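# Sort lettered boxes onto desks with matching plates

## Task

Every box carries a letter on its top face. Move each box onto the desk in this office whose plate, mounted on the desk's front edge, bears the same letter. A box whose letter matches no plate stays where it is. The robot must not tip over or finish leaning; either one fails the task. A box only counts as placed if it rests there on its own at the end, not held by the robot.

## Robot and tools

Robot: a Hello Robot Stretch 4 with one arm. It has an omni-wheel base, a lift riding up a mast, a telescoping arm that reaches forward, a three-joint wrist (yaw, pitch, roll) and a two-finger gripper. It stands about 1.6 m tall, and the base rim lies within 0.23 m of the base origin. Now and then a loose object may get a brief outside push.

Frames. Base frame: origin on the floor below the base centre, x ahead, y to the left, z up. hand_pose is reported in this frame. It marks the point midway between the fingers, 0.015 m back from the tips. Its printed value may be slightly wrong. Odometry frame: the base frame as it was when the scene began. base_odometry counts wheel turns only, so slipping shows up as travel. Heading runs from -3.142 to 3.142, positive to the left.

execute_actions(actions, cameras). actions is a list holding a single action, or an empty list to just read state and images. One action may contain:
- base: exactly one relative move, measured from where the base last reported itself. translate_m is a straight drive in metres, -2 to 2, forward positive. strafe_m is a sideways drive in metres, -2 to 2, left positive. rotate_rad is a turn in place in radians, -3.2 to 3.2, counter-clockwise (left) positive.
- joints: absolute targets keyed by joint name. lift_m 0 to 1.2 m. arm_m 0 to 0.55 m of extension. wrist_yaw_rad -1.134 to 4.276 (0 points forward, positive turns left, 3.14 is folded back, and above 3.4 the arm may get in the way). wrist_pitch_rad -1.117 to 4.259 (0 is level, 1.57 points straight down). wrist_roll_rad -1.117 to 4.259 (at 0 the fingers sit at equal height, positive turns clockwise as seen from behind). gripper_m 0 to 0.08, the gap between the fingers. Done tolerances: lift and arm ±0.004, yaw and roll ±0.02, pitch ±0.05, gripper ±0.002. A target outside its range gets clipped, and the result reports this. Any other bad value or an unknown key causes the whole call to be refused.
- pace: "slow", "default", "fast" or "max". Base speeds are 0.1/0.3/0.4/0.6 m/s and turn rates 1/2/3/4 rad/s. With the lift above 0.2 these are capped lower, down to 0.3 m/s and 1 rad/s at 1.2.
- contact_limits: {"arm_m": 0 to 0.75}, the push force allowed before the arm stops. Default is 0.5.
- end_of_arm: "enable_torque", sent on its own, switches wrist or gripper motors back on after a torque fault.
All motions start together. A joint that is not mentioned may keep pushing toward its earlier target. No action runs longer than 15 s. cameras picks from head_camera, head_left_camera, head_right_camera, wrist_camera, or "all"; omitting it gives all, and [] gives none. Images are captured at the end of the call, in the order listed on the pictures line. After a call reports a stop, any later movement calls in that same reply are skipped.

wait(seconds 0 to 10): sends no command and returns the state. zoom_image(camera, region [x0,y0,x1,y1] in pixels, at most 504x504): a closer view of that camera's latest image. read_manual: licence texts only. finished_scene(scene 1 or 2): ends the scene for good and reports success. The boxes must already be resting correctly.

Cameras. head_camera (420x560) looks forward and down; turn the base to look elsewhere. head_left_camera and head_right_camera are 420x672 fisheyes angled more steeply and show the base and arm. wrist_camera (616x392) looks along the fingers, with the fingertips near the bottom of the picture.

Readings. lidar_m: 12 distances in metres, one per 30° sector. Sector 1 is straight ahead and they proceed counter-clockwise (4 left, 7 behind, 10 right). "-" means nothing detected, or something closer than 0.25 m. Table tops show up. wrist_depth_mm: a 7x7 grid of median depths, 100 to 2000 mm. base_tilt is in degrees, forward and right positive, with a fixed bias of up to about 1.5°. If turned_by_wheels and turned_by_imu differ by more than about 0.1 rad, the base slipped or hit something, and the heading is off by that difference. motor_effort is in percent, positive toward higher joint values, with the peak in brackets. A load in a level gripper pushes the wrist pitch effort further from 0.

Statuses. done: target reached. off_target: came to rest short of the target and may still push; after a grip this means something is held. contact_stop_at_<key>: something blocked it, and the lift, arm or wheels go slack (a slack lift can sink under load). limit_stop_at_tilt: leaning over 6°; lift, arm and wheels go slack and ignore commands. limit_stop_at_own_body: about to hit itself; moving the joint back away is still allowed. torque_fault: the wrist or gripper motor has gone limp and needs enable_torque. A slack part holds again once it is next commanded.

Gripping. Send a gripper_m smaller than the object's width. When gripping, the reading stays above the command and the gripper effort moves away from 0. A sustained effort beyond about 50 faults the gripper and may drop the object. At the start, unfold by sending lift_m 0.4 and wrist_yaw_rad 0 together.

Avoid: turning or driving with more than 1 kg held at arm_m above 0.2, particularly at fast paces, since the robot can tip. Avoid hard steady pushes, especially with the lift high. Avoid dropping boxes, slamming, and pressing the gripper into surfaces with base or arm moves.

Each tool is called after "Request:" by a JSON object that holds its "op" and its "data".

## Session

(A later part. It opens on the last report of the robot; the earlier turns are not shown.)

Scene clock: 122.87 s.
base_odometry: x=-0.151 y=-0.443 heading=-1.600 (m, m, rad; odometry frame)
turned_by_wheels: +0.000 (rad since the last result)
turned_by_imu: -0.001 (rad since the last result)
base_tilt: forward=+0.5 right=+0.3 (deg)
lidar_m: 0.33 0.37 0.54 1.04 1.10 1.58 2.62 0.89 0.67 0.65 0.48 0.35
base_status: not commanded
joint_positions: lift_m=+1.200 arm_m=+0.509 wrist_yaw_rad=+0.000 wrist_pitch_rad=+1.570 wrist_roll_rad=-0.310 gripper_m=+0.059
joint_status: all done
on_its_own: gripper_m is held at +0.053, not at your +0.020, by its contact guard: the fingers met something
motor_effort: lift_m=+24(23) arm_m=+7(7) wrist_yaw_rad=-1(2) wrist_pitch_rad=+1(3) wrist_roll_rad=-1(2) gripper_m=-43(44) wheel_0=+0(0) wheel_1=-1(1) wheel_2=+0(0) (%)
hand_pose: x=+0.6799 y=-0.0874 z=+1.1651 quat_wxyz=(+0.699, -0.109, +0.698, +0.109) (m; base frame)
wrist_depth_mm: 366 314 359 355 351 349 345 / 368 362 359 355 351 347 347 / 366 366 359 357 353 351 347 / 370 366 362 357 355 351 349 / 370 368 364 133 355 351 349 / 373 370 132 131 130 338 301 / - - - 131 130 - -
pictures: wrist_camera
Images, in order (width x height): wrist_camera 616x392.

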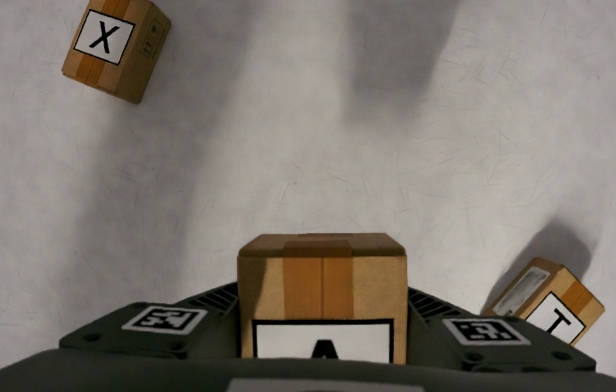

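Request:
{"op": "execute_actions", "data": {"actions": [{"base":{"strafe_m":0.14},"joints":{"arm_m":0,"wrist_roll_rad":0}}], "cameras": []}}

Request:
{"op": "execute_actions", "data": {"actions": [{"base":{"translate_m":-1.85},"joints":{"lift_m":0.5}}], "cameras": []}}

Request:
{"op": "execute_actions", "data": {"actions": [{"base":{"rotate_rad":-1.64}}], "cameras": []}}

Request:
{"op": "execute_actions", "data": {"actions": [{"base":{"strafe_m":-0.3}}], "cameras": []}}

Request:
{"op": "execute_actions", "data": {"actions": [{"base":{"translate_m":1.9}}], "cameras": []}}

Request:
{"op": "execute_actions", "data": {"actions": [{"base":{"strafe_m":0.6},"joints":{"lift_m":1.2}}], "cameras": ["head_left_camera"]}}

Scene clock: 131.23 s.
base_odometry: x=-0.011 y=-0.447 heading=-1.600 (m, m, rad; odometry frame)
turned_by_wheels: +0.000 (rad since the last result)
turned_by_imu: -0.002 (rad since the last result)
base_tilt: forward=+0.4 right=+0.3 (deg)
lidar_m: 0.37 0.39 0.56 0.89 0.94 1.39 2.60 1.09 0.82 0.79 0.49 0.36
base_status: done
joint_positions: lift_m=+1.200 arm_m=+0.001 wrist_yaw_rad=+0.000 wrist_pitch_rad=+1.570 wrist_roll_rad=+0.000 gripper_m=+0.059
joint_status: all done
on_its_own: gripper_m is held at +0.053, not at your +0.020, by its contact guard: the fingers met something
motor_effort: lift_m=+24(24) arm_m=-7(4) wrist_yaw_rad=-1(1) wrist_pitch_rad=+0(0) wrist_roll_rad=+0(1) gripper_m=-43(44) wheel_0=+2(8) wheel_1=+0(8) wheel_2=+0(1) (%)
hand_pose: x=+0.1722 y=-0.0874 z=+1.1651 quat_wxyz=(+0.707, +0.000, +0.707, +0.000) (m; base frame)
wrist_depth_mm: 370 366 359 357 353 349 345 / 1229 1308 1308 1281 1281 1281 1098 / 1255 1308 1308 1308 1281 1281 1160 / 1308 1308 1308 1281 1281 1255 1182 / 1308 1336 1281 133 1281 1281 1098 / 1308 1336 132 131 130 1281 1078 / - - - 131 130 - -
pictures: none
No camera images: the call's "cameras" was empty. Leave "cameras" out to get every camera's image.

Scene clock: 138.90 s.
base_odometry: x=+0.044 y=+1.403 heading=-1.600 (m, m, rad; odometry frame)
turned_by_wheels: +0.000 (rad since the last result)
turned_by_imu: +0.003 (rad since the last result)
base_tilt: forward=+0.4 right=+0.3 (deg)
lidar_m: 2.18 1.36 1.02 0.99 0.99 0.76 0.73 0.79 1.15 0.73 0.73 1.06
base_status: done
joint_positions: lift_m=+0.500 arm_m=+0.001 wrist_yaw_rad=+0.000 wrist_pitch_rad=+1.570 wrist_roll_rad=+0.000 gripper_m=+0.059
joint_status: all done
on_its_own: gripper_m is held at +0.053, not at your +0.020, by its contact guard: the fingers met something
motor_effort: lift_m=+16(18) arm_m=-6(7) wrist_yaw_rad=-1(1) wrist_pitch_rad=+0(2) wrist_roll_rad=+0(0) gripper_m=-43(42) wheel_0=+1(5) wheel_1=+1(5) wheel_2=-1(9) (%)
hand_pose: x=+0.1722 y=-0.0874 z=+0.4658 quat_wxyz=(+0.707, +0.000, +0.707, +0.000) (m; base frame)
wrist_depth_mm: 627 621 609 609 603 585 585 / 621 621 615 603 603 597 585 / 627 627 621 609 603 597 585 / 627 621 615 603 603 597 591 / 634 627 404 133 603 597 591 / 634 410 132 131 130 597 591 / - - - 131 130 - -
pictures: none
No camera images: the call's "cameras" was empty. Leave "cameras" out to get every camera's image.

Scene clock: 141.00 s.
base_odometry: x=+0.044 y=+1.403 heading=+3.043 (m, m, rad; odometry frame)
turned_by_wheels: -1.640 (rad since the last result)
turned_by_imu: -1.603 (rad since the last result)
base_tilt: forward=+0.4 right=+0.3 (deg)
lidar_m: 0.72 0.73 1.00 2.22 1.46 1.06 1.00 1.03 0.77 0.73 0.75 1.09
base_status: done
joint_positions: lift_m=+0.500 arm_m=+0.001 wrist_yaw_rad=+0.000 wrist_pitch_rad=+1.570 wrist_roll_rad=+0.000 gripper_m=+0.059
joint_status: not commanded
on_its_own: gripper_m is held at +0.053, not at your +0.020, by its contact guard: the fingers met something
motor_effort: lift_m=+15(16) arm_m=-7(7) wrist_yaw_rad=-2(2) wrist_pitch_rad=+1(1) wrist_roll_rad=+0(0) gripper_m=-43(42) wheel_0=+1(6) wheel_1=+1(6) wheel_2=-1(5) (%)
hand_pose: x=+0.1722 y=-0.0874 z=+0.4658 quat_wxyz=(+0.707, +0.000, +0.707, +0.000) (m; base frame)
wrist_depth_mm: 627 615 603 609 597 591 585 / 627 621 615 609 597 591 585 / 627 615 621 609 603 591 591 / 627 621 615 609 603 597 591 / 634 621 404 133 603 597 591 / 640 410 132 131 130 597 597 / - - - 131 130 - -
pictures: none
No camera images: the call's "cameras" was empty. Leave "cameras" out to get every camera's image.

Scene clock: 143.33 s.
base_odometry: x=+0.074 y=+1.701 heading=+3.043 (m, m, rad; odometry frame)
turned_by_wheels: +0.000 (rad since the last result)
turned_by_imu: -0.002 (rad since the last result)
base_tilt: forward=+0.4 right=+0.3 (deg)
lidar_m: 1.68 0.86 1.01 2.51 1.45 1.04 1.01 0.57 0.45 0.43 0.44 0.66
base_status: done
joint_positions: lift_m=+0.500 arm_m=+0.001 wrist_yaw_rad=+0.000 wrist_pitch_rad=+1.570 wrist_roll_rad=+0.000 gripper_m=+0.059
joint_status: not commanded
on_its_own: gripper_m is held at +0.053, not at your +0.020, by its contact guard: the fingers met something
motor_effort: lift_m=+16(16) arm_m=-7(6) wrist_yaw_rad=-1(1) wrist_pitch_rad=+1(0) wrist_roll_rad=+0(0) gripper_m=-42(43) wheel_0=-1(8) wheel_1=+2(9) wheel_2=-1(3) (%)
hand_pose: x=+0.1722 y=-0.0874 z=+0.4658 quat_wxyz=(+0.707, +0.000, +0.707, +0.000) (m; base frame)
wrist_depth_mm: 621 615 609 603 597 585 585 / 621 621 615 603 603 597 574 / 627 621 615 609 603 597 574 / 634 621 615 609 603 597 569 / 634 621 404 133 603 597 564 / 634 410 132 131 130 597 544 / - - - 131 130 - -
pictures: none
No camera images: the call's "cameras" was empty. Leave "cameras" out to get every camera's image.

Scene clock: 151.13 s.
base_odometry: x=-1.817 y=+1.888 heading=+3.043 (m, m, rad; odometry frame)
turned_by_wheels: +0.000 (rad since the last result)
turned_by_imu: -0.009 (rad since the last result)
base_tilt: forward=+0.4 right=+0.3 (deg)
lidar_m: 1.62 1.11 1.47 2.53 1.03 0.88 1.71 0.64 0.43 0.40 0.41 0.57
base_status: done
joint_positions: lift_m=+0.500 arm_m=+0.001 wrist_yaw_rad=+0.000 wrist_pitch_rad=+1.570 wrist_roll_rad=+0.000 gripper_m=+0.059
joint_status: not commanded
on_its_own: gripper_m is held at +0.053, not at your +0.020, by its contact guard: the fingers met something
motor_effort: lift_m=+16(16) arm_m=-6(7) wrist_yaw_rad=-1(2) wrist_pitch_rad=-1(4) wrist_roll_rad=+0(0) gripper_m=-45(43) wheel_0=+0(5) wheel_1=+0(4) wheel_2=+1(9) (%)
hand_pose: x=+0.1722 y=-0.0874 z=+0.4658 quat_wxyz=(+0.707, +0.000, +0.707, +0.000) (m; base frame)
wrist_depth_mm: 627 615 609 603 603 591 549 / 627 615 615 603 597 597 539 / 627 621 615 609 603 597 549 / 627 621 609 609 603 597 549 / 634 621 404 133 597 603 544 / 634 410 132 131 130 597 530 / - - - 131 130 - -
pictures: none
No camera images: the call's "cameras" was empty. Leave "cameras" out to get every camera's image.

Scene clock: 154.73 s.
base_odometry: x=-1.876 y=+1.291 heading=+3.043 (m, m, rad; odometry frame)
turned_by_wheels: +0.000 (rad since the last result)
turned_by_imu: +0.001 (rad since the last result)
base_tilt: forward=+0.4 right=+0.3 (deg)
lidar_m: 1.01 1.08 1.48 1.93 1.05 0.75 0.72 1.51 1.05 0.99 1.03 1.49
base_status: done
joint_positions: lift_m=+1.200 arm_m=+0.001 wrist_yaw_rad=+0.000 wrist_pitch_rad=+1.570 wrist_roll_rad=+0.000 gripper_m=+0.059
joint_status: all done
on_its_own: gripper_m is held at +0.053, not at your +0.020, by its contact guard: the fingers met something
motor_effort: lift_m=+24(25) arm_m=-7(6) wrist_yaw_rad=-1(1) wrist_pitch_rad=+0(1) wrist_roll_rad=+0(0) gripper_m=-41(42) wheel_0=+1(8) wheel_1=-1(8) wheel_2=+0(2) (%)
hand_pose: x=+0.1722 y=-0.0874 z=+1.1652 quat_wxyz=(+0.707, +0.000, +0.707, +0.000) (m; base frame)
wrist_depth_mm: 1336 1308 1308 1281 1281 1255 1255 / 1336 1336 1336 1281 1255 1281 1255 / 1308 1308 1308 1281 1281 1255 1255 / 1366 1308 1336 1308 1281 1255 1255 / 1336 1336 1308 133 1281 1281 1281 / 1336 1336 132 131 130 1308 1255 / - - - 131 130 - -
pictures: head_left_camera
Images, in order (width x height): head_left_camera 420x672.

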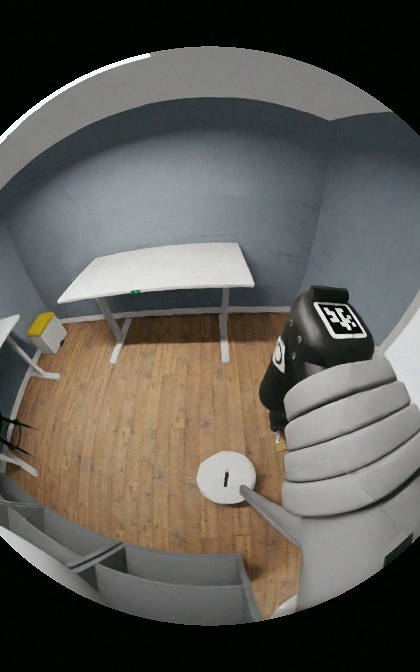

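Request:
{"op": "execute_actions", "data": {"actions": [{"base":{"translate_m":0.6}}], "cameras": []}}

Request:
{"op": "execute_actions", "data": {"actions": [{"joints":{"arm_m":0.54}}], "cameras": ["wrist_camera"]}}

Scene clock: 162.73 s.
base_odometry: x=-2.473 y=+1.350 heading=+3.043 (m, m, rad; odometry frame)
turned_by_wheels: +0.000 (rad since the last result)
turned_by_imu: -0.004 (rad since the last result)
base_tilt: forward=+0.4 right=+0.3 (deg)
lidar_m: 0.44 0.46 0.63 1.94 1.94 1.39 1.33 1.49 1.04 0.99 1.06 0.44
base_status: done
joint_positions: lift_m=+1.200 arm_m=+0.001 wrist_yaw_rad=+0.000 wrist_pitch_rad=+1.570 wrist_roll_rad=+0.000 gripper_m=+0.059
joint_status: not commanded
on_its_own: gripper_m is held at +0.053, not at your +0.020, by its contact guard: the fingers met something
motor_effort: lift_m=+24(24) arm_m=-6(6) wrist_yaw_rad=-2(2) wrist_pitch_rad=+2(2) wrist_roll_rad=+0(0) gripper_m=-43(45) wheel_0=+1(5) wheel_1=+0(3) wheel_2=+1(9) (%)
hand_pose: x=+0.1722 y=-0.0874 z=+1.1652 quat_wxyz=(+0.707, +0.000, +0.707, +0.000) (m; base frame)
wrist_depth_mm: 1336 1336 1308 1281 1281 1255 1229 / 1336 1336 1308 1281 1308 1255 1255 / 1366 1336 1308 1308 1281 1255 1255 / 1366 1336 1308 1308 1255 1255 1281 / 1336 1336 1336 133 1281 1281 1281 / 1336 1336 132 131 130 1308 1281 / - - - 131 130 - -
pictures: none
No camera images: the call's "cameras" was empty. Leave "cameras" out to get every camera's image.

Scene clock: 165.37 s.
base_odometry: x=-2.473 y=+1.350 heading=+3.043 (m, m, rad; odometry frame)
turned_by_wheels: +0.000 (rad since the last result)
turned_by_imu: -0.001 (rad since the last result)
base_tilt: forward=+0.4 right=+0.3 (deg)
lidar_m: 0.42 0.44 0.62 1.95 1.93 1.41 1.33 1.49 1.04 0.98 1.06 0.43
base_status: not commanded
joint_positions: lift_m=+1.200 arm_m=+0.539 wrist_yaw_rad=+0.000 wrist_pitch_rad=+1.570 wrist_roll_rad=+0.000 gripper_m=+0.059
joint_status: all done
on_its_own: gripper_m is held at +0.053, not at your +0.020, by its contact guard: the fingers met something
motor_effort: lift_m=+24(23) arm_m=+7(3) wrist_yaw_rad=-2(1) wrist_pitch_rad=+4(0) wrist_roll_rad=+0(0) gripper_m=-44(44) wheel_0=+1(0) wheel_1=+0(0) wheel_2=+0(1) (%)
hand_pose: x=+0.7099 y=-0.0874 z=+1.1652 quat_wxyz=(+0.707, +0.000, +0.707, +0.000) (m; base frame)
wrist_depth_mm: 368 364 359 355 351 1118 1118 / 370 364 359 357 353 1255 1255 / 368 366 362 357 353 1281 1255 / 373 368 362 357 355 1281 1255 / 370 368 364 133 353 1281 1281 / 375 370 132 131 130 1281 1255 / - - - 131 130 - -
pictures: wrist_camera
Images, in order (width x height): wrist_camera 616x392.

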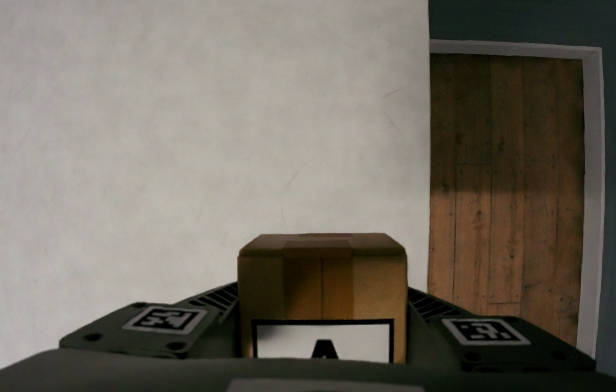

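Close to the edge; shift left 0.3.

Request:
{"op": "execute_actions", "data": {"actions": [{"base":{"strafe_m":0.3},"pace":"slow"}], "cameras": []}}

Request:
{"op": "execute_actions", "data": {"actions": [{"joints":{"lift_m":1.025},"pace":"slow"}], "cameras": []}}

Request:
{"op": "execute_actions", "data": {"actions": [{"joints":{"gripper_m":0.08}}], "cameras": []}}

Request:
{"op": "execute_actions", "data": {"actions": [{"joints":{"lift_m":1.15}}], "cameras": ["wrist_camera"]}}

Scene clock: 172.80 s.
base_odometry: x=-2.502 y=+1.051 heading=+3.043 (m, m, rad; odometry frame)
turned_by_wheels: +0.000 (rad since the last result)
turned_by_imu: -0.002 (rad since the last result)
base_tilt: forward=+0.4 right=+0.3 (deg)
lidar_m: 0.41 0.45 0.62 1.64 1.70 1.40 1.32 1.39 1.35 1.30 0.59 0.45
base_status: done
joint_positions: lift_m=+1.200 arm_m=+0.539 wrist_yaw_rad=+0.000 wrist_pitch_rad=+1.570 wrist_roll_rad=+0.000 gripper_m=+0.059
joint_status: not commanded
on_its_own: gripper_m is held at +0.053, not at your +0.020, by its contact guard: the fingers met something
motor_effort: lift_m=+23(23) arm_m=+6(7) wrist_yaw_rad=-1(2) wrist_pitch_rad=+3(2) wrist_roll_rad=+0(0) gripper_m=-42(43) wheel_0=+0(5) wheel_1=+0(5) wheel_2=-1(0) (%)
hand_pose: x=+0.7099 y=-0.0874 z=+1.1652 quat_wxyz=(+0.707, +0.000, +0.707, +0.000) (m; base frame)
wrist_depth_mm: 366 364 357 355 351 347 343 / 368 366 359 355 353 349 345 / 368 366 362 357 353 349 345 / 370 368 362 359 355 351 347 / 375 368 364 133 353 353 349 / 373 368 132 131 130 353 349 / - - - 131 130 - -
pictures: none
No camera images: the call's "cameras" was empty. Leave "cameras" out to get every camera's image.

Scene clock: 175.00 s.
base_odometry: x=-2.502 y=+1.051 heading=+3.043 (m, m, rad; odometry frame)
turned_by_wheels: +0.000 (rad since the last result)
turned_by_imu: -0.001 (rad since the last result)
base_tilt: forward=+0.4 right=+0.3 (deg)
lidar_m: 0.42 0.47 0.60 1.64 1.72 1.40 1.33 1.36 1.35 1.30 0.62 0.44
base_status: not commanded
joint_positions: lift_m=+1.025 arm_m=+0.539 wrist_yaw_rad=+0.000 wrist_pitch_rad=+1.570 wrist_roll_rad=+0.000 gripper_m=+0.059
joint_status: all done
on_its_own: gripper_m is held at +0.053, not at your +0.020, by its contact guard: the fingers met something
motor_effort: lift_m=+14(22) arm_m=+7(7) wrist_yaw_rad=-1(2) wrist_pitch_rad=+1(3) wrist_roll_rad=+0(0) gripper_m=-44(44) wheel_0=+0(0) wheel_1=+0(0) wheel_2=-1(1) (%)
hand_pose: x=+0.7099 y=-0.0874 z=+0.9909 quat_wxyz=(+0.707, +0.000, +0.707, +0.000) (m; base frame)
wrist_depth_mm: 189 187 185 183 181 179 - / 190 187 186 183 181 180 178 / 190 189 186 184 182 180 179 / 191 189 187 185 182 181 179 / 192 190 187 133 183 181 180 / 193 190 132 131 130 181 181 / - - - 131 130 - -
pictures: none
No camera images: the call's "cameras" was empty. Leave "cameras" out to get every camera's image.

Scene clock: 175.93 s.
base_odometry: x=-2.502 y=+1.051 heading=+3.043 (m, m, rad; odometry frame)
turned_by_wheels: +0.000 (rad since the last result)
turned_by_imu: +0.000 (rad since the last result)
base_tilt: forward=+0.4 right=+0.3 (deg)
lidar_m: 0.42 0.46 0.64 1.65 1.72 1.39 1.32 1.36 1.36 1.28 0.63 0.46
base_status: not commanded
joint_positions: lift_m=+1.025 arm_m=+0.539 wrist_yaw_rad=+0.000 wrist_pitch_rad=+1.570 wrist_roll_rad=+0.000 gripper_m=+0.080
joint_status: all done
motor_effort: lift_m=+15(15) arm_m=+6(6) wrist_yaw_rad=-1(2) wrist_pitch_rad=+4(3) wrist_roll_rad=+0(0) gripper_m=+1(44) wheel_0=+0(0) wheel_1=+0(0) wheel_2=-1(1) (%)
hand_pose: x=+0.7099 y=-0.0874 z=+0.9909 quat_wxyz=(+0.707, +0.000, +0.707, +0.000) (m; base frame)
wrist_depth_mm: 190 187 185 183 181 179 - / 190 188 186 184 182 180 179 / 190 189 186 185 182 180 179 / 191 189 187 185 183 181 180 / 192 190 187 136 182 182 181 / 193 190 137 136 135 163 - / - - 137 136 135 - -
pictures: none
No camera images: the call's "cameras" was empty. Leave "cameras" out to get every camera's image.

Scene clock: 177.50 s.
base_odometry: x=-2.502 y=+1.051 heading=+3.043 (m, m, rad; odometry frame)
turned_by_wheels: +0.000 (rad since the last result)
turned_by_imu: -0.001 (rad since the last result)
base_tilt: forward=+0.4 right=+0.3 (deg)
lidar_m: 0.41 0.44 0.61 1.65 1.71 1.40 1.33 1.37 1.36 1.29 0.60 0.45
base_status: not commanded
joint_positions: lift_m=+1.150 arm_m=+0.539 wrist_yaw_rad=+0.000 wrist_pitch_rad=+1.570 wrist_roll_rad=+0.000 gripper_m=+0.080
joint_status: all done
motor_effort: lift_m=+24(27) arm_m=+7(7) wrist_yaw_rad=-2(1) wrist_pitch_rad=+1(5) wrist_roll_rad=+0(1) gripper_m=+1(1) wheel_0=+0(0) wheel_1=+0(0) wheel_2=-1(1) (%)
hand_pose: x=+0.7099 y=-0.0874 z=+1.1152 quat_wxyz=(+0.707, +0.000, +0.707, +0.000) (m; base frame)
wrist_depth_mm: 315 312 309 306 304 300 296 / 317 314 310 306 304 300 297 / 319 315 310 307 304 301 298 / 319 317 312 307 306 303 300 / 320 319 314 262 307 303 301 / 322 315 149 260 307 224 303 / - - 229 310 309 - -
pictures: wrist_camera
Images, in order (width x height): wrist_camera 616x392.

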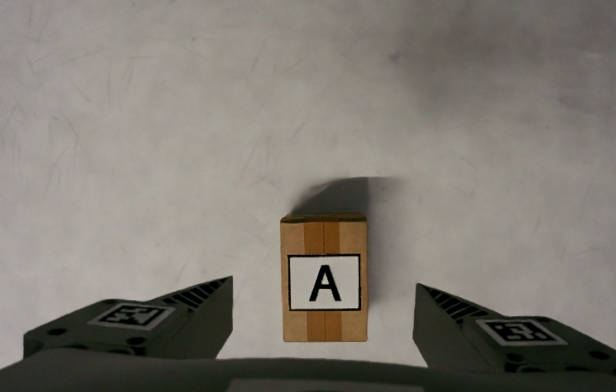

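Return for T.

Request:
{"op": "execute_actions", "data": {"actions": [{"base":{"translate_m":-0.6},"joints":{"arm_m":0}}], "cameras": []}}

Request:
{"op": "execute_actions", "data": {"actions": [{"base":{"strafe_m":-0.9},"joints":{"lift_m":0.45}}], "cameras": []}}

Request:
{"op": "execute_actions", "data": {"actions": [{"base":{"translate_m":-1.9},"pace":"fast"}], "cameras": []}}

Request:
{"op": "execute_actions", "data": {"actions": [{"base":{"strafe_m":0.3}}], "cameras": []}}

Request:
{"op": "execute_actions", "data": {"actions": [{"base":{"rotate_rad":1.64}}], "cameras": []}}

Request:
{"op": "execute_actions", "data": {"actions": [{"base":{"translate_m":1.85},"joints":{"lift_m":1.2}}], "cameras": []}}

Request:
{"op": "execute_actions", "data": {"actions": [{"base":{"strafe_m":-0.33},"joints":{"arm_m":0.38}}], "cameras": ["wrist_camera"]}}

Scene clock: 185.07 s.
base_odometry: x=-1.905 y=+0.992 heading=+3.043 (m, m, rad; odometry frame)
turned_by_wheels: +0.000 (rad since the last result)
turned_by_imu: -0.001 (rad since the last result)
base_tilt: forward=+0.4 right=+0.3 (deg)
lidar_m: 1.01 1.07 1.72 1.63 1.07 0.76 0.73 0.77 1.39 1.29 1.35 1.06
base_status: done
joint_positions: lift_m=+1.150 arm_m=+0.001 wrist_yaw_rad=+0.000 wrist_pitch_rad=+1.570 wrist_roll_rad=+0.000 gripper_m=+0.080
joint_status: all done
motor_effort: lift_m=+23(24) arm_m=-6(8) wrist_yaw_rad=-1(2) wrist_pitch_rad=+2(1) wrist_roll_rad=+0(0) gripper_m=-1(2) wheel_0=+0(5) wheel_1=-1(5) wheel_2=-1(8) (%)
hand_pose: x=+0.1721 y=-0.0874 z=+1.1152 quat_wxyz=(+0.707, +0.000, +0.707, +0.000) (m; base frame)
wrist_depth_mm: 1281 1255 1255 1229 1255 1205 1205 / 1281 1255 1255 1255 1229 1229 1205 / 1281 1281 1255 1229 1229 1205 1205 / 1308 1281 1255 1229 1229 1229 1205 / 1281 1281 1255 1060 1255 1229 1229 / 1308 1281 149 1042 1229 683 1205 / - - 707 1255 1255 - -
pictures: none
No camera images: the call's "cameras" was empty. Leave "cameras" out to get every camera's image.

Scene clock: 189.40 s.
base_odometry: x=-1.817 y=+1.888 heading=+3.043 (m, m, rad; odometry frame)
turned_by_wheels: +0.000 (rad since the last result)
turned_by_imu: -0.006 (rad since the last result)
base_tilt: forward=+0.4 right=+0.3 (deg)
lidar_m: 1.62 1.12 1.47 2.54 1.03 0.88 1.73 0.65 0.42 0.40 0.42 0.57
base_status: done
joint_positions: lift_m=+0.450 arm_m=+0.001 wrist_yaw_rad=+0.000 wrist_pitch_rad=+1.570 wrist_roll_rad=+0.000 gripper_m=+0.080
joint_status: all done
motor_effort: lift_m=+14(23) arm_m=-6(7) wrist_yaw_rad=-1(0) wrist_pitch_rad=+1(3) wrist_roll_rad=+0(0) gripper_m=+1(0) wheel_0=-2(7) wheel_1=+1(8) wheel_2=+0(3) (%)
hand_pose: x=+0.1721 y=-0.0874 z=+0.4159 quat_wxyz=(+0.707, +0.000, +0.707, +0.000) (m; base frame)
wrist_depth_mm: 574 564 559 554 549 544 539 / 574 569 564 559 554 544 530 / 580 574 569 559 554 549 535 / 580 569 569 554 554 549 539 / 580 368 353 349 554 549 539 / 585 357 149 349 347 347 521 / - - 248 349 347 - -
pictures: none
No camera images: the call's "cameras" was empty. Leave "cameras" out to get every camera's image.

Scene clock: 195.50 s.
base_odometry: x=+0.074 y=+1.700 heading=+3.043 (m, m, rad; odometry frame)
turned_by_wheels: +0.000 (rad since the last result)
turned_by_imu: +0.004 (rad since the last result)
base_tilt: forward=+0.5 right=+0.3 (deg)
lidar_m: 1.69 0.86 1.00 2.52 1.44 1.06 1.00 0.60 0.46 0.43 0.45 0.66
base_status: done
joint_positions: lift_m=+0.450 arm_m=+0.001 wrist_yaw_rad=+0.000 wrist_pitch_rad=+1.570 wrist_roll_rad=+0.000 gripper_m=+0.080
joint_status: not commanded
motor_effort: lift_m=+15(15) arm_m=-6(6) wrist_yaw_rad=-1(2) wrist_pitch_rad=+1(1) wrist_roll_rad=+0(0) gripper_m=+1(3) wheel_0=+1(6) wheel_1=+2(6) wheel_2=-1(12) (%)
hand_pose: x=+0.1721 y=-0.0874 z=+0.4159 quat_wxyz=(+0.707, +0.000, +0.707, +0.000) (m; base frame)
wrist_depth_mm: 574 569 559 554 554 544 539 / 580 564 564 554 549 544 539 / 574 574 564 559 554 544 535 / 580 569 559 559 554 549 544 / 585 368 353 349 554 549 549 / 580 357 149 347 347 345 544 / - - 248 351 349 - -
pictures: none
No camera images: the call's "cameras" was empty. Leave "cameras" out to get every camera's image.

Scene clock: 197.83 s.
base_odometry: x=+0.045 y=+1.402 heading=+3.043 (m, m, rad; odometry frame)
turned_by_wheels: +0.000 (rad since the last result)
turned_by_imu: +0.000 (rad since the last result)
base_tilt: forward=+0.4 right=+0.3 (deg)
lidar_m: 0.75 0.73 1.00 2.22 1.46 1.06 1.00 1.03 0.77 0.73 0.77 1.09
base_status: done
joint_positions: lift_m=+0.450 arm_m=+0.001 wrist_yaw_rad=+0.000 wrist_pitch_rad=+1.570 wrist_roll_rad=+0.000 gripper_m=+0.080
joint_status: not commanded
motor_effort: lift_m=+15(15) arm_m=-6(6) wrist_yaw_rad=-2(1) wrist_pitch_rad=+1(1) wrist_roll_rad=+0(0) gripper_m=+0(4) wheel_0=+1(8) wheel_1=-1(8) wheel_2=-1(1) (%)
hand_pose: x=+0.1721 y=-0.0874 z=+0.4159 quat_wxyz=(+0.707, +0.000, +0.707, +0.000) (m; base frame)
wrist_depth_mm: 574 569 564 554 549 539 535 / 574 569 564 559 554 539 539 / 580 569 564 554 554 549 544 / 574 569 564 564 559 549 544 / 580 370 353 349 554 549 544 / 580 357 149 347 349 349 549 / - - 249 349 349 - -
pictures: none
No camera images: the call's "cameras" was empty. Leave "cameras" out to get every camera's image.

Scene clock: 199.93 s.
base_odometry: x=+0.045 y=+1.402 heading=-1.600 (m, m, rad; odometry frame)
turned_by_wheels: +1.640 (rad since the last result)
turned_by_imu: +1.601 (rad since the last result)
base_tilt: forward=+0.5 right=+0.3 (deg)
lidar_m: 2.19 1.36 1.02 0.99 1.00 0.76 0.73 0.80 1.16 0.72 0.73 1.07
base_status: done
joint_positions: lift_m=+0.450 arm_m=+0.001 wrist_yaw_rad=+0.000 wrist_pitch_rad=+1.570 wrist_roll_rad=+0.000 gripper_m=+0.080
joint_status: not commanded
motor_effort: lift_m=+16(15) arm_m=-7(6) wrist_yaw_rad=-1(1) wrist_pitch_rad=+2(1) wrist_roll_rad=+0(0) gripper_m=-2(1) wheel_0=+0(5) wheel_1=+1(6) wheel_2=+0(7) (%)
hand_pose: x=+0.1722 y=-0.0874 z=+0.4159 quat_wxyz=(+0.707, +0.000, +0.707, +0.000) (m; base frame)
wrist_depth_mm: 574 574 559 559 549 544 539 / 574 569 559 554 554 544 539 / 580 564 564 559 549 544 539 / 580 574 564 559 549 549 539 / 580 368 353 349 554 549 544 / 585 357 149 349 345 347 544 / - - 248 349 349 - -
pictures: none
No camera images: the call's "cameras" was empty. Leave "cameras" out to get every camera's image.

Scene clock: 207.57 s.
base_odometry: x=-0.009 y=-0.447 heading=-1.600 (m, m, rad; odometry frame)
turned_by_wheels: +0.000 (rad since the last result)
turned_by_imu: -0.009 (rad since the last result)
base_tilt: forward=+0.4 right=+0.3 (deg)
lidar_m: 0.36 0.37 0.54 0.90 0.96 1.39 2.62 1.10 0.82 0.79 0.48 0.38
base_status: done
joint_positions: lift_m=+1.200 arm_m=+0.001 wrist_yaw_rad=+0.000 wrist_pitch_rad=+1.570 wrist_roll_rad=+0.000 gripper_m=+0.080
joint_status: all done
motor_effort: lift_m=+23(26) arm_m=-6(7) wrist_yaw_rad=-2(1) wrist_pitch_rad=+2(2) wrist_roll_rad=-1(0) gripper_m=+0(2) wheel_0=+1(4) wheel_1=+1(5) wheel_2=+0(7) (%)
hand_pose: x=+0.1721 y=-0.0874 z=+1.1652 quat_wxyz=(+0.707, +0.000, +0.707, +0.000) (m; base frame)
wrist_depth_mm: 370 366 364 359 351 349 347 / 1255 1308 1308 1308 1281 1255 1118 / 1281 1336 1281 1308 1281 1255 1160 / 1281 1336 1308 1308 1281 1281 1138 / 1308 1366 1336 1078 1281 1281 1118 / 1255 1336 149 1098 1281 707 1060 / - - 732 1308 1281 - -
pictures: none
No camera images: the call's "cameras" was empty. Leave "cameras" out to get every camera's image.

Scene clock: 210.00 s.
base_odometry: x=-0.339 y=-0.438 heading=-1.600 (m, m, rad; odometry frame)
turned_by_wheels: +0.000 (rad since the last result)
turned_by_imu: -0.002 (rad since the last result)
base_tilt: forward=+0.4 right=+0.3 (deg)
lidar_m: 0.31 0.37 0.51 1.23 1.30 1.85 1.65 0.64 0.47 0.45 0.45 0.34
base_status: done
joint_positions: lift_m=+1.200 arm_m=+0.379 wrist_yaw_rad=+0.000 wrist_pitch_rad=+1.570 wrist_roll_rad=+0.000 gripper_m=+0.080
joint_status: all done
motor_effort: lift_m=+23(23) arm_m=+7(2) wrist_yaw_rad=-2(2) wrist_pitch_rad=+3(1) wrist_roll_rad=+0(0) gripper_m=+1(1) wheel_0=+1(9) wheel_1=+2(7) wheel_2=-1(2) (%)
hand_pose: x=+0.5499 y=-0.0874 z=+1.1652 quat_wxyz=(+0.707, +0.000, +0.707, +0.000) (m; base frame)
wrist_depth_mm: 368 364 359 355 351 347 345 / 368 366 359 355 351 349 345 / 370 366 362 357 353 349 347 / 370 368 362 359 355 349 349 / 370 370 364 359 357 351 349 / 375 370 149 362 357 248 349 / - - 254 362 357 - -
pictures: wrist_camera
Images, in order (width x height): wrist_camera 616x392.

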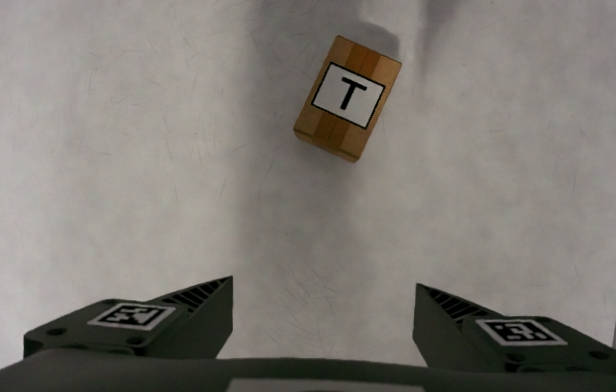

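Request:
{"op": "execute_actions", "data": {"actions": [{"base":{"strafe_m":-0.02},"joints":{"arm_m":0.52,"wrist_roll_rad":0.42}}], "cameras": ["wrist_camera"]}}

Scene clock: 213.20 s.
base_odometry: x=-0.359 y=-0.437 heading=-1.599 (m, m, rad; odometry frame)
turned_by_wheels: +0.000 (rad since the last result)
turned_by_imu: -0.001 (rad since the last result)
base_tilt: forward=+0.4 right=+0.4 (deg)
lidar_m: 0.31 0.37 0.50 1.25 1.33 1.87 1.57 0.61 0.45 0.44 0.45 0.35
base_status: done
joint_positions: lift_m=+1.200 arm_m=+0.519 wrist_yaw_rad=+0.000 wrist_pitch_rad=+1.570 wrist_roll_rad=+0.419 gripper_m=+0.080
joint_status: all done
motor_effort: lift_m=+23(23) arm_m=+7(1) wrist_yaw_rad=-2(0) wrist_pitch_rad=+0(2) wrist_roll_rad=+1(1) gripper_m=+1(1) wheel_0=+1(7) wheel_1=+1(7) wheel_2=+0(1) (%)
hand_pose: x=+0.6899 y=-0.0874 z=+1.1652 quat_wxyz=(+0.692, +0.147, +0.691, -0.147) (m; base frame)
wrist_depth_mm: 368 364 359 355 351 345 343 / 370 366 359 355 351 349 345 / 370 366 364 357 353 349 345 / 373 368 362 359 353 349 345 / 373 370 364 310 355 353 349 / 375 370 149 362 355 248 347 / - - 254 364 359 - -
pictures: wrist_camera
Images, in order (width x height): wrist_camera 616x392.

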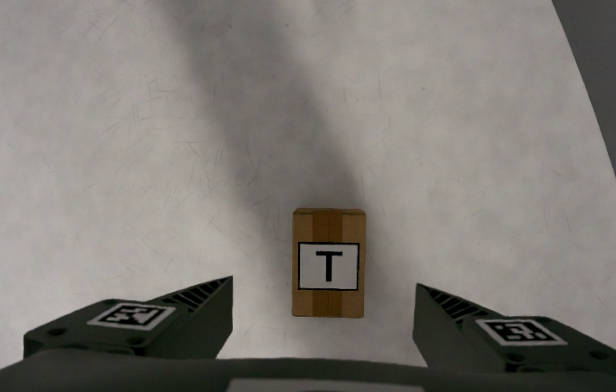

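Request:
{"op": "execute_actions", "data": {"actions": [{"joints":{"lift_m":1.02}}], "cameras": []}}

Request:
{"op": "execute_actions", "data": {"actions": [{"joints":{"gripper_m":0.02}}], "cameras": []}}

Request:
{"op": "execute_actions", "data": {"actions": [{"joints":{"lift_m":1.2}}], "cameras": ["wrist_camera"]}}

Scene clock: 219.93 s.
base_odometry: x=-0.359 y=-0.437 heading=-1.599 (m, m, rad; odometry frame)
turned_by_wheels: +0.000 (rad since the last result)
turned_by_imu: -0.002 (rad since the last result)
base_tilt: forward=+0.4 right=+0.3 (deg)
lidar_m: 0.33 0.37 0.51 1.25 1.32 1.89 1.52 0.64 0.46 0.43 0.44 0.33
base_status: not commanded
joint_positions: lift_m=+1.020 arm_m=+0.519 wrist_yaw_rad=+0.000 wrist_pitch_rad=+1.570 wrist_roll_rad=+0.419 gripper_m=+0.080
joint_status: all done
motor_effort: lift_m=+14(22) arm_m=+7(6) wrist_yaw_rad=-1(1) wrist_pitch_rad=+2(1) wrist_roll_rad=+2(1) gripper_m=-1(0) wheel_0=+1(1) wheel_1=+0(1) wheel_2=+0(1) (%)
hand_pose: x=+0.6899 y=-0.0874 z=+0.9859 quat_wxyz=(+0.692, +0.147, +0.691, -0.147) (m; base frame)
wrist_depth_mm: 185 183 180 178 176 174 - / 186 183 181 179 177 175 173 / 186 184 182 180 177 175 174 / 187 185 182 180 178 176 175 / 187 186 183 131 142 176 175 / 188 185 144 131 130 160 - / - - 132 131 130 - -
pictures: none
No camera images: the call's "cameras" was empty. Leave "cameras" out to get every camera's image.

Scene clock: 220.93 s.
base_odometry: x=-0.359 y=-0.437 heading=-1.599 (m, m, rad; odometry frame)
turned_by_wheels: +0.000 (rad since the last result)
turned_by_imu: +0.000 (rad since the last result)
base_tilt: forward=+0.4 right=+0.4 (deg)
lidar_m: 0.32 0.37 0.51 1.25 1.33 1.88 1.52 0.59 0.46 0.44 0.45 0.34
base_status: not commanded
joint_positions: lift_m=+1.020 arm_m=+0.519 wrist_yaw_rad=+0.000 wrist_pitch_rad=+1.570 wrist_roll_rad=+0.420 gripper_m=+0.059
joint_status: gripper_m off_target (ended at +0.059, target +0.020)
on_its_own: gripper_m is held at +0.053, not at your +0.020, by its contact guard: the fingers met something
motor_effort: lift_m=+14(14) arm_m=+7(7) wrist_yaw_rad=-1(1) wrist_pitch_rad=+2(0) wrist_roll_rad=+2(1) gripper_m=-42(48) wheel_0=+1(1) wheel_1=+1(0) wheel_2=+0(0) (%)
hand_pose: x=+0.6899 y=-0.0874 z=+0.9859 quat_wxyz=(+0.692, +0.147, +0.691, -0.147) (m; base frame)
wrist_depth_mm: 185 182 180 178 176 174 - / 185 183 181 179 176 174 173 / 186 184 182 179 177 175 174 / 187 185 182 180 178 176 174 / 188 185 183 131 142 176 175 / 189 186 132 131 130 176 176 / - - - 131 130 - -
pictures: none
No camera images: the call's "cameras" was empty. Leave "cameras" out to get every camera's image.

Scene clock: 222.77 s.
base_odometry: x=-0.359 y=-0.437 heading=-1.599 (m, m, rad; odometry frame)
turned_by_wheels: +0.000 (rad since the last result)
turned_by_imu: -0.001 (rad since the last result)
base_tilt: forward=+0.5 right=+0.3 (deg)
lidar_m: 0.33 0.35 0.49 1.25 1.34 1.89 1.58 0.61 0.46 0.44 0.45 0.34
base_status: not commanded
joint_positions: lift_m=+1.200 arm_m=+0.519 wrist_yaw_rad=+0.000 wrist_pitch_rad=+1.570 wrist_roll_rad=+0.420 gripper_m=+0.059
joint_status: all done
on_its_own: gripper_m is held at +0.053, not at your +0.020, by its contact guard: the fingers met something
motor_effort: lift_m=+24(25) arm_m=+7(7) wrist_yaw_rad=-2(2) wrist_pitch_rad=+2(0) wrist_roll_rad=+1(1) gripper_m=-43(41) wheel_0=+0(1) wheel_1=+0(1) wheel_2=+0(0) (%)
hand_pose: x=+0.6899 y=-0.0874 z=+1.1651 quat_wxyz=(+0.692, +0.147, +0.691, -0.147) (m; base frame)
wrist_depth_mm: 368 362 359 355 351 345 343 / 368 366 359 357 351 347 343 / 370 366 362 357 353 349 345 / 370 368 364 359 355 351 347 / 375 370 364 131 142 353 347 / 377 370 132 131 130 351 349 / - - - 131 130 - -
pictures: wrist_camera
Images, in order (width x height): wrist_camera 616x392.

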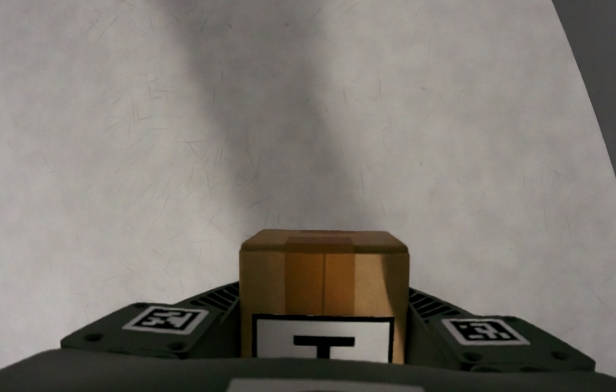

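Request:
{"op": "execute_actions", "data": {"actions": [{"base":{"strafe_m":0.35},"joints":{"arm_m":0,"wrist_roll_rad":0}}], "cameras": []}}

Request:
{"op": "execute_actions", "data": {"actions": [{"base":{"translate_m":-1.85},"joints":{"lift_m":0.5}}], "cameras": []}}

Request:
{"op": "execute_actions", "data": {"actions": [{"base":{"rotate_rad":-1.64}}], "cameras": []}}

Request:
{"op": "execute_actions", "data": {"actions": [{"base":{"strafe_m":-0.3}}], "cameras": []}}

Request:
{"op": "execute_actions", "data": {"actions": [{"base":{"translate_m":1.7}}], "cameras": []}}

Request:
{"op": "execute_actions", "data": {"actions": [{"base":{"rotate_rad":0.75}}], "cameras": []}}

Request:
{"op": "execute_actions", "data": {"actions": [{"base":{"translate_m":0.6}}], "cameras": []}}

Request:
{"op": "execute_actions", "data": {"actions": [{"base":{"rotate_rad":0.9}}], "cameras": []}}

Request:
{"op": "execute_actions", "data": {"actions": [{"base":{"translate_m":1.65},"joints":{"lift_m":1.2}}], "cameras": []}}

Request:
{"op": "execute_actions", "data": {"actions": [{"joints":{"arm_m":0.54}}], "cameras": ["wrist_camera","head_left_camera"]}}

Scene clock: 232.47 s.
base_odometry: x=-0.009 y=-0.447 heading=-1.599 (m, m, rad; odometry frame)
turned_by_wheels: +0.000 (rad since the last result)
turned_by_imu: -0.001 (rad since the last result)
base_tilt: forward=+0.4 right=+0.3 (deg)
lidar_m: 0.36 0.37 0.54 0.90 0.96 1.38 2.62 1.09 0.81 0.79 0.49 0.37
base_status: done
joint_positions: lift_m=+1.200 arm_m=+0.001 wrist_yaw_rad=+0.000 wrist_pitch_rad=+1.570 wrist_roll_rad=+0.000 gripper_m=+0.059
joint_status: all done
on_its_own: gripper_m is held at +0.053, not at your +0.020, by its contact guard: the fingers met something
motor_effort: lift_m=+24(24) arm_m=-7(6) wrist_yaw_rad=-1(3) wrist_pitch_rad=+0(1) wrist_roll_rad=-1(7) gripper_m=-44(44) wheel_0=+2(8) wheel_1=-1(7) wheel_2=-1(2) (%)
hand_pose: x=+0.1721 y=-0.0874 z=+1.1652 quat_wxyz=(+0.707, +0.000, +0.707, +0.000) (m; base frame)
wrist_depth_mm: 368 366 362 357 353 349 345 / 1255 1336 1308 1281 1281 1229 1098 / 1281 1308 1308 1308 1281 1255 1182 / 1308 1336 1308 1281 1281 1281 1118 / 1308 1336 1336 131 142 1281 1118 / 1308 1366 132 131 130 1281 1078 / - - - 131 130 - -
pictures: none
No camera images: the call's "cameras" was empty. Leave "cameras" out to get every camera's image.

Scene clock: 240.13 s.
base_odometry: x=+0.044 y=+1.402 heading=-1.599 (m, m, rad; odometry frame)
turned_by_wheels: +0.000 (rad since the last result)
turned_by_imu: +0.003 (rad since the last result)
base_tilt: forward=+0.4 right=+0.3 (deg)
lidar_m: 2.19 1.36 1.02 0.98 0.99 0.76 0.74 0.80 1.15 0.73 0.73 1.07
base_status: done
joint_positions: lift_m=+0.500 arm_m=+0.001 wrist_yaw_rad=+0.000 wrist_pitch_rad=+1.570 wrist_roll_rad=+0.000 gripper_m=+0.059
joint_status: all done
on_its_own: gripper_m is held at +0.053, not at your +0.020, by its contact guard: the fingers met something
motor_effort: lift_m=+16(22) arm_m=-6(7) wrist_yaw_rad=-1(2) wrist_pitch_rad=+2(1) wrist_roll_rad=-1(1) gripper_m=-44(43) wheel_0=+1(5) wheel_1=+1(5) wheel_2=-1(8) (%)
hand_pose: x=+0.1722 y=-0.0874 z=+0.4658 quat_wxyz=(+0.707, +0.000, +0.707, +0.000) (m; base frame)
wrist_depth_mm: 627 615 615 603 597 591 580 / 621 615 609 609 603 591 591 / 627 621 615 609 597 591 591 / 627 627 615 609 603 597 591 / 634 621 402 131 141 597 591 / 634 410 132 131 130 597 597 / - - - 131 130 - -
pictures: none
No camera images: the call's "cameras" was empty. Leave "cameras" out to get every camera's image.

Scene clock: 242.23 s.
base_odometry: x=+0.044 y=+1.402 heading=+3.044 (m, m, rad; odometry frame)
turned_by_wheels: -1.640 (rad since the last result)
turned_by_imu: -1.603 (rad since the last result)
base_tilt: forward=+0.4 right=+0.3 (deg)
lidar_m: 0.72 0.72 0.99 2.22 1.46 1.06 1.01 1.04 0.78 0.73 0.75 1.09
base_status: done
joint_positions: lift_m=+0.500 arm_m=+0.001 wrist_yaw_rad=+0.000 wrist_pitch_rad=+1.570 wrist_roll_rad=+0.000 gripper_m=+0.059
joint_status: not commanded
on_its_own: gripper_m is held at +0.053, not at your +0.020, by its contact guard: the fingers met something
motor_effort: lift_m=+16(16) arm_m=-7(7) wrist_yaw_rad=-2(2) wrist_pitch_rad=+2(1) wrist_roll_rad=-1(0) gripper_m=-44(43) wheel_0=+1(6) wheel_1=+1(7) wheel_2=-1(6) (%)
hand_pose: x=+0.1722 y=-0.0874 z=+0.4658 quat_wxyz=(+0.707, +0.000, +0.707, +0.000) (m; base frame)
wrist_depth_mm: 627 621 609 609 597 591 585 / 627 621 615 609 597 591 585 / 634 621 621 609 603 597 591 / 634 627 615 609 603 597 591 / 634 615 404 131 141 597 591 / 634 413 132 131 130 597 597 / - - - 131 130 - -
pictures: none
No camera images: the call's "cameras" was empty. Leave "cameras" out to get every camera's image.

Scene clock: 244.57 s.
base_odometry: x=+0.073 y=+1.701 heading=+3.044 (m, m, rad; odometry frame)
turned_by_wheels: +0.000 (rad since the last result)
turned_by_imu: -0.002 (rad since the last result)
base_tilt: forward=+0.4 right=+0.3 (deg)
lidar_m: 1.69 0.86 1.02 2.52 1.45 1.04 1.01 0.58 0.46 0.43 0.45 0.65
base_status: done
joint_positions: lift_m=+0.500 arm_m=+0.001 wrist_yaw_rad=+0.000 wrist_pitch_rad=+1.570 wrist_roll_rad=+0.000 gripper_m=+0.059
joint_status: not commanded
on_its_own: gripper_m is held at +0.053, not at your +0.020, by its contact guard: the fingers met something
motor_effort: lift_m=+16(16) arm_m=-6(7) wrist_yaw_rad=-1(1) wrist_pitch_rad=+0(1) wrist_roll_rad=-1(1) gripper_m=-42(44) wheel_0=-1(8) wheel_1=+2(8) wheel_2=+0(2) (%)
hand_pose: x=+0.1722 y=-0.0874 z=+0.4658 quat_wxyz=(+0.707, +0.000, +0.707, +0.000) (m; base frame)
wrist_depth_mm: 627 615 609 609 597 597 580 / 627 621 609 603 603 597 580 / 627 621 615 603 597 591 580 / 627 621 621 609 603 597 569 / 627 621 404 131 142 603 569 / 634 410 132 131 130 597 554 / - - - 131 130 - -
pictures: none
No camera images: the call's "cameras" was empty. Leave "cameras" out to get every camera's image.

Scene clock: 251.70 s.
base_odometry: x=-1.619 y=+1.866 heading=+3.044 (m, m, rad; odometry frame)
turned_by_wheels: +0.000 (rad since the last result)
turned_by_imu: -0.008 (rad since the last result)
base_tilt: forward=+0.4 right=+0.3 (deg)
lidar_m: 1.62 1.29 1.78 2.13 0.74 0.70 1.77 0.66 0.43 0.40 0.42 0.58
base_status: done
joint_positions: lift_m=+0.500 arm_m=+0.001 wrist_yaw_rad=+0.000 wrist_pitch_rad=+1.570 wrist_roll_rad=+0.000 gripper_m=+0.059
joint_status: not commanded
on_its_own: gripper_m is held at +0.053, not at your +0.020, by its contact guard: the fingers met something
motor_effort: lift_m=+16(16) arm_m=-6(7) wrist_yaw_rad=-1(0) wrist_pitch_rad=+1(1) wrist_roll_rad=-1(1) gripper_m=-42(44) wheel_0=+1(4) wheel_1=+1(5) wheel_2=+2(6) (%)
hand_pose: x=+0.1722 y=-0.0874 z=+0.4658 quat_wxyz=(+0.707, +0.000, +0.707, +0.000) (m; base frame)
wrist_depth_mm: 627 621 609 603 603 591 554 / 627 621 609 603 597 591 549 / 627 621 615 609 603 591 554 / 634 621 615 609 603 597 554 / 634 621 404 131 141 597 554 / 640 410 132 131 130 597 535 / - - - 131 130 - -
pictures: none
No camera images: the call's "cameras" was empty. Leave "cameras" out to get every camera's image.

Scene clock: 253.20 s.
base_odometry: x=-1.619 y=+1.866 heading=-2.489 (m, m, rad; odometry frame)
turned_by_wheels: +0.750 (rad since the last result)
turned_by_imu: +0.732 (rad since the last result)
base_tilt: forward=+0.4 right=+0.3 (deg)
lidar_m: 1.41 2.51 1.15 0.71 0.93 1.04 0.55 0.41 0.40 0.47 0.77 1.28
base_status: done
joint_positions: lift_m=+0.500 arm_m=+0.001 wrist_yaw_rad=+0.000 wrist_pitch_rad=+1.570 wrist_roll_rad=+0.000 gripper_m=+0.059
joint_status: not commanded
on_its_own: gripper_m is held at +0.053, not at your +0.020, by its contact guard: the fingers met something
motor_effort: lift_m=+16(16) arm_m=-7(6) wrist_yaw_rad=-2(2) wrist_pitch_rad=+1(0) wrist_roll_rad=-1(1) gripper_m=-43(44) wheel_0=+1(5) wheel_1=+1(5) wheel_2=+2(5) (%)
hand_pose: x=+0.1722 y=-0.0874 z=+0.4658 quat_wxyz=(+0.707, +0.000, +0.707, +0.000) (m; base frame)
wrist_depth_mm: 621 615 609 603 603 591 585 / 627 615 615 603 597 591 585 / 634 621 615 603 597 597 591 / 634 627 615 609 603 597 591 / 640 621 404 131 141 603 591 / 634 410 132 131 130 597 591 / - - - 131 130 - -
pictures: none
No camera images: the call's "cameras" was empty. Leave "cameras" out to get every camera's image.

Scene clock: 256.70 s.
base_odometry: x=-2.095 y=+1.502 heading=-2.488 (m, m, rad; odometry frame)
turned_by_wheels: +0.000 (rad since the last result)
turned_by_imu: -0.003 (rad since the last result)
base_tilt: forward=+0.4 right=+0.4 (deg)
lidar_m: 0.90 1.50 2.11 1.16 0.96 1.96 0.97 0.80 0.80 0.94 1.57 0.78
base_status: done
joint_positions: lift_m=+0.500 arm_m=+0.001 wrist_yaw_rad=+0.000 wrist_pitch_rad=+1.570 wrist_roll_rad=+0.000 gripper_m=+0.059
joint_status: not commanded
on_its_own: gripper_m is held at +0.053, not at your +0.020, by its contact guard: the fingers met something
motor_effort: lift_m=+16(16) arm_m=-6(7) wrist_yaw_rad=-2(2) wrist_pitch_rad=+1(2) wrist_roll_rad=-1(1) gripper_m=-42(42) wheel_0=+1(5) wheel_1=+0(3) wheel_2=+2(9) (%)
hand_pose: x=+0.1722 y=-0.0874 z=+0.4658 quat_wxyz=(+0.707, +0.000, +0.707, +0.000) (m; base frame)
wrist_depth_mm: 627 615 609 609 597 585 580 / 627 621 615 609 603 597 585 / 627 621 615 603 609 597 585 / 627 621 615 609 609 597 591 / 634 627 404 131 141 597 597 / 634 413 132 131 130 597 591 / - - - 131 129 - -
pictures: none
No camera images: the call's "cameras" was empty. Leave "cameras" out to get every camera's image.

Scene clock: 258.33 s.
base_odometry: x=-2.095 y=+1.502 heading=-1.588 (m, m, rad; odometry frame)
turned_by_wheels: +0.900 (rad since the last result)
turned_by_imu: +0.879 (rad since the last result)
base_tilt: forward=+0.4 right=+0.3 (deg)
lidar_m: 2.10 1.28 0.97 0.96 1.15 0.81 0.82 0.87 1.28 0.77 0.83 1.25
base_status: done
joint_positions: lift_m=+0.500 arm_m=+0.001 wrist_yaw_rad=+0.000 wrist_pitch_rad=+1.570 wrist_roll_rad=+0.000 gripper_m=+0.059
joint_status: not commanded
on_its_own: gripper_m is held at +0.053, not at your +0.020, by its contact guard: the fingers met something
motor_effort: lift_m=+16(17) arm_m=-6(6) wrist_yaw_rad=-2(2) wrist_pitch_rad=+1(1) wrist_roll_rad=-1(1) gripper_m=-41(42) wheel_0=+0(6) wheel_1=+1(6) wheel_2=+2(7) (%)
hand_pose: x=+0.1722 y=-0.0874 z=+0.4658 quat_wxyz=(+0.707, +0.000, +0.707, +0.000) (m; base frame)
wrist_depth_mm: 621 621 615 603 597 591 585 / 627 621 609 609 597 591 585 / 627 621 615 609 603 597 591 / 627 621 615 609 603 597 591 / 627 627 404 131 141 597 597 / 634 410 132 131 130 597 597 / - - - 131 130 - -
pictures: none
No camera images: the call's "cameras" was empty. Leave "cameras" out to get every camera's image.

Scene clock: 265.33 s.
base_odometry: x=-2.124 y=-0.148 heading=-1.588 (m, m, rad; odometry frame)
turned_by_wheels: +0.000 (rad since the last result)
turned_by_imu: -0.008 (rad since the last result)
base_tilt: forward=+0.4 right=+0.3 (deg)
lidar_m: 0.47 0.51 0.72 0.85 0.93 1.31 2.52 1.18 0.90 0.89 0.64 0.47
base_status: done
joint_positions: lift_m=+1.200 arm_m=+0.001 wrist_yaw_rad=+0.000 wrist_pitch_rad=+1.570 wrist_roll_rad=+0.000 gripper_m=+0.059
joint_status: all done
on_its_own: gripper_m is held at +0.053, not at your +0.020, by its contact guard: the fingers met something
motor_effort: lift_m=+23(22) arm_m=-6(6) wrist_yaw_rad=-2(2) wrist_pitch_rad=+0(2) wrist_roll_rad=-1(1) gripper_m=-43(42) wheel_0=+0(5) wheel_1=-1(4) wheel_2=-1(9) (%)
hand_pose: x=+0.1722 y=-0.0874 z=+1.1652 quat_wxyz=(+0.707, +0.000, +0.707, +0.000) (m; base frame)
wrist_depth_mm: 1255 1308 1308 1281 1255 1281 1255 / 1255 1336 1308 1281 1255 1255 1255 / 1255 1336 1308 1281 1281 1255 1255 / 1255 1308 1308 1281 1255 1255 1255 / 1255 1336 1308 131 141 1281 1281 / 1281 1336 132 131 130 1255 1255 / - - - 131 130 - -
pictures: none
No camera images: the call's "cameras" was empty. Leave "cameras" out to get every camera's image.

Scene clock: 267.97 s.
base_odometry: x=-2.124 y=-0.148 heading=-1.588 (m, m, rad; odometry frame)
turned_by_wheels: +0.000 (rad since the last result)
turned_by_imu: -0.001 (rad since the last result)
base_tilt: forward=+0.5 right=+0.3 (deg)
lidar_m: 0.46 0.49 0.71 0.87 0.92 1.33 2.51 1.22 0.91 0.89 0.64 0.47
base_status: not commanded
joint_positions: lift_m=+1.200 arm_m=+0.539 wrist_yaw_rad=+0.000 wrist_pitch_rad=+1.570 wrist_roll_rad=+0.000 gripper_m=+0.059
joint_status: all done
on_its_own: gripper_m is held at +0.053, not at your +0.020, by its contact guard: the fingers met something
motor_effort: lift_m=+23(24) arm_m=+7(9) wrist_yaw_rad=-2(1) wrist_pitch_rad=+2(0) wrist_roll_rad=+0(1) gripper_m=-43(42) wheel_0=+0(0) wheel_1=-1(1) wheel_2=-1(1) (%)
hand_pose: x=+0.7099 y=-0.0874 z=+1.1652 quat_wxyz=(+0.707, +0.000, +0.707, +0.000) (m; base frame)
wrist_depth_mm: 366 366 359 355 351 347 343 / 368 364 359 357 351 349 345 / 370 366 362 357 353 349 345 / 370 366 362 357 353 351 347 / 373 368 364 131 141 351 347 / 373 368 132 131 130 351 351 / - - - 131 129 - -
pictures: head_left_camera, wrist_camera
Images, in order (width x height): head_left_camera 420x672, wrist_camera 616x392.

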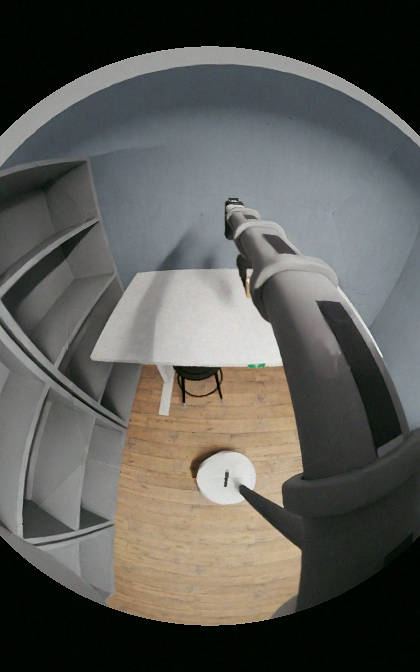

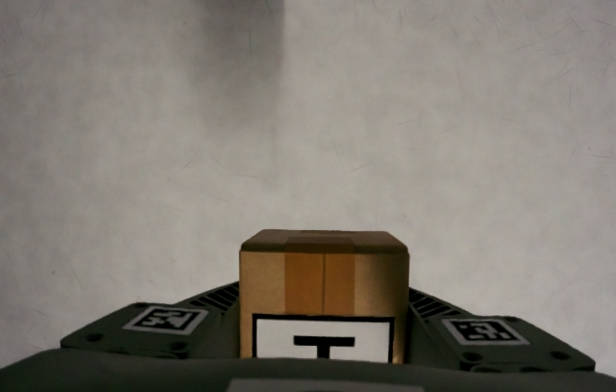

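Request:
{"op": "execute_actions", "data": {"actions": [{"joints":{"lift_m":1.025},"pace":"slow"}], "cameras": []}}

Request:
{"op": "execute_actions", "data": {"actions": [{"joints":{"gripper_m":0.08}}], "cameras": []}}

Request:
{"op": "execute_actions", "data": {"actions": [{"joints":{"lift_m":1.15}}], "cameras": ["wrist_camera"]}}

Request:
{"op": "finished_scene", "data": {"scene": 2}}

Scene clock: 273.03 s.
base_odometry: x=-2.124 y=-0.148 heading=-1.588 (m, m, rad; odometry frame)
turned_by_wheels: +0.000 (rad since the last result)
turned_by_imu: -0.002 (rad since the last result)
base_tilt: forward=+0.4 right=+0.3 (deg)
lidar_m: 0.44 0.51 0.72 0.85 0.92 1.33 2.50 1.19 0.89 0.89 0.64 0.48
base_status: not commanded
joint_positions: lift_m=+1.025 arm_m=+0.539 wrist_yaw_rad=+0.000 wrist_pitch_rad=+1.570 wrist_roll_rad=+0.000 gripper_m=+0.059
joint_status: all done
on_its_own: gripper_m is held at +0.053, not at your +0.020, by its contact guard: the fingers met something
motor_effort: lift_m=+15(22) arm_m=+7(7) wrist_yaw_rad=-1(2) wrist_pitch_rad=+3(2) wrist_roll_rad=+0(0) gripper_m=-42(42) wheel_0=+0(0) wheel_1=-1(1) wheel_2=-1(1) (%)
hand_pose: x=+0.7099 y=-0.0874 z=+0.9909 quat_wxyz=(+0.707, +0.000, +0.707, +0.000) (m; base frame)
wrist_depth_mm: 189 187 185 183 181 179 - / 190 187 185 183 182 180 178 / 190 189 186 184 182 180 179 / 191 189 187 185 183 181 179 / 191 190 188 131 141 181 180 / 193 190 132 131 129 181 180 / - - - 131 130 - -
pictures: none
No camera images: the call's "cameras" was empty. Leave "cameras" out to get every camera's image.

Scene clock: 273.97 s.
base_odometry: x=-2.124 y=-0.148 heading=-1.588 (m, m, rad; odometry frame)
turned_by_wheels: +0.000 (rad since the last result)
turned_by_imu: +0.000 (rad since the last result)
base_tilt: forward=+0.4 right=+0.3 (deg)
lidar_m: 0.46 0.51 0.70 0.85 0.92 1.32 2.51 1.20 0.91 0.90 0.63 0.48
base_status: not commanded
joint_positions: lift_m=+1.025 arm_m=+0.539 wrist_yaw_rad=+0.000 wrist_pitch_rad=+1.570 wrist_roll_rad=+0.000 gripper_m=+0.080
joint_status: all done
motor_effort: lift_m=+15(15) arm_m=+7(7) wrist_yaw_rad=-2(2) wrist_pitch_rad=+2(2) wrist_roll_rad=+0(0) gripper_m=+2(43) wheel_0=+0(0) wheel_1=-1(1) wheel_2=-1(1) (%)
hand_pose: x=+0.7099 y=-0.0874 z=+0.9909 quat_wxyz=(+0.707, +0.000, +0.707, +0.000) (m; base frame)
wrist_depth_mm: 190 187 185 183 181 179 - / 190 188 186 184 182 180 179 / 190 189 186 184 182 180 179 / 191 190 187 185 183 181 180 / 192 190 187 136 142 181 180 / 193 190 138 136 135 163 - / - - 137 136 135 - -
pictures: none
No camera images: the call's "cameras" was empty. Leave "cameras" out to get every camera's image.

Scene clock: 275.53 s.
base_odometry: x=-2.124 y=-0.148 heading=-1.588 (m, m, rad; odometry frame)
turned_by_wheels: +0.000 (rad since the last result)
turned_by_imu: -0.001 (rad since the last result)
base_tilt: forward=+0.4 right=+0.4 (deg)
lidar_m: 0.45 0.49 0.73 0.86 0.94 1.35 2.52 1.21 0.90 0.90 0.65 0.49
base_status: not commanded
joint_positions: lift_m=+1.150 arm_m=+0.539 wrist_yaw_rad=+0.000 wrist_pitch_rad=+1.570 wrist_roll_rad=+0.000 gripper_m=+0.080
joint_status: all done
motor_effort: lift_m=+24(22) arm_m=+6(7) wrist_yaw_rad=-2(2) wrist_pitch_rad=+2(0) wrist_roll_rad=+0(0) gripper_m=+0(1) wheel_0=+0(0) wheel_1=-1(2) wheel_2=-1(1) (%)
hand_pose: x=+0.7099 y=-0.0874 z=+1.1152 quat_wxyz=(+0.707, +0.000, +0.707, +0.000) (m; base frame)
wrist_depth_mm: 315 312 307 306 304 298 297 / 317 314 310 307 303 300 297 / 319 315 312 307 304 301 298 / 320 315 312 307 306 303 300 / 320 319 312 259 306 303 300 / 322 315 149 260 307 224 301 / - - 229 310 307 - -
pictures: wrist_camera
Images, in order (width x height): wrist_camera 616x392.

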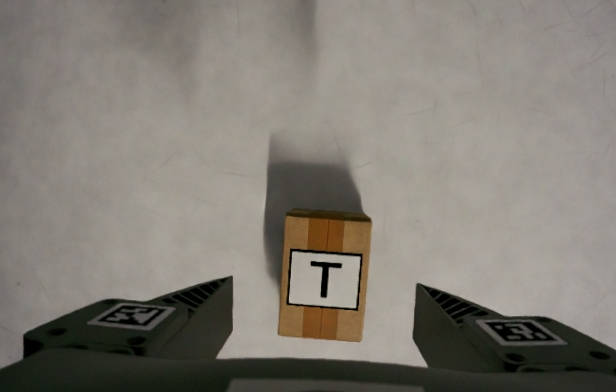

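The scene is finished: the task was done.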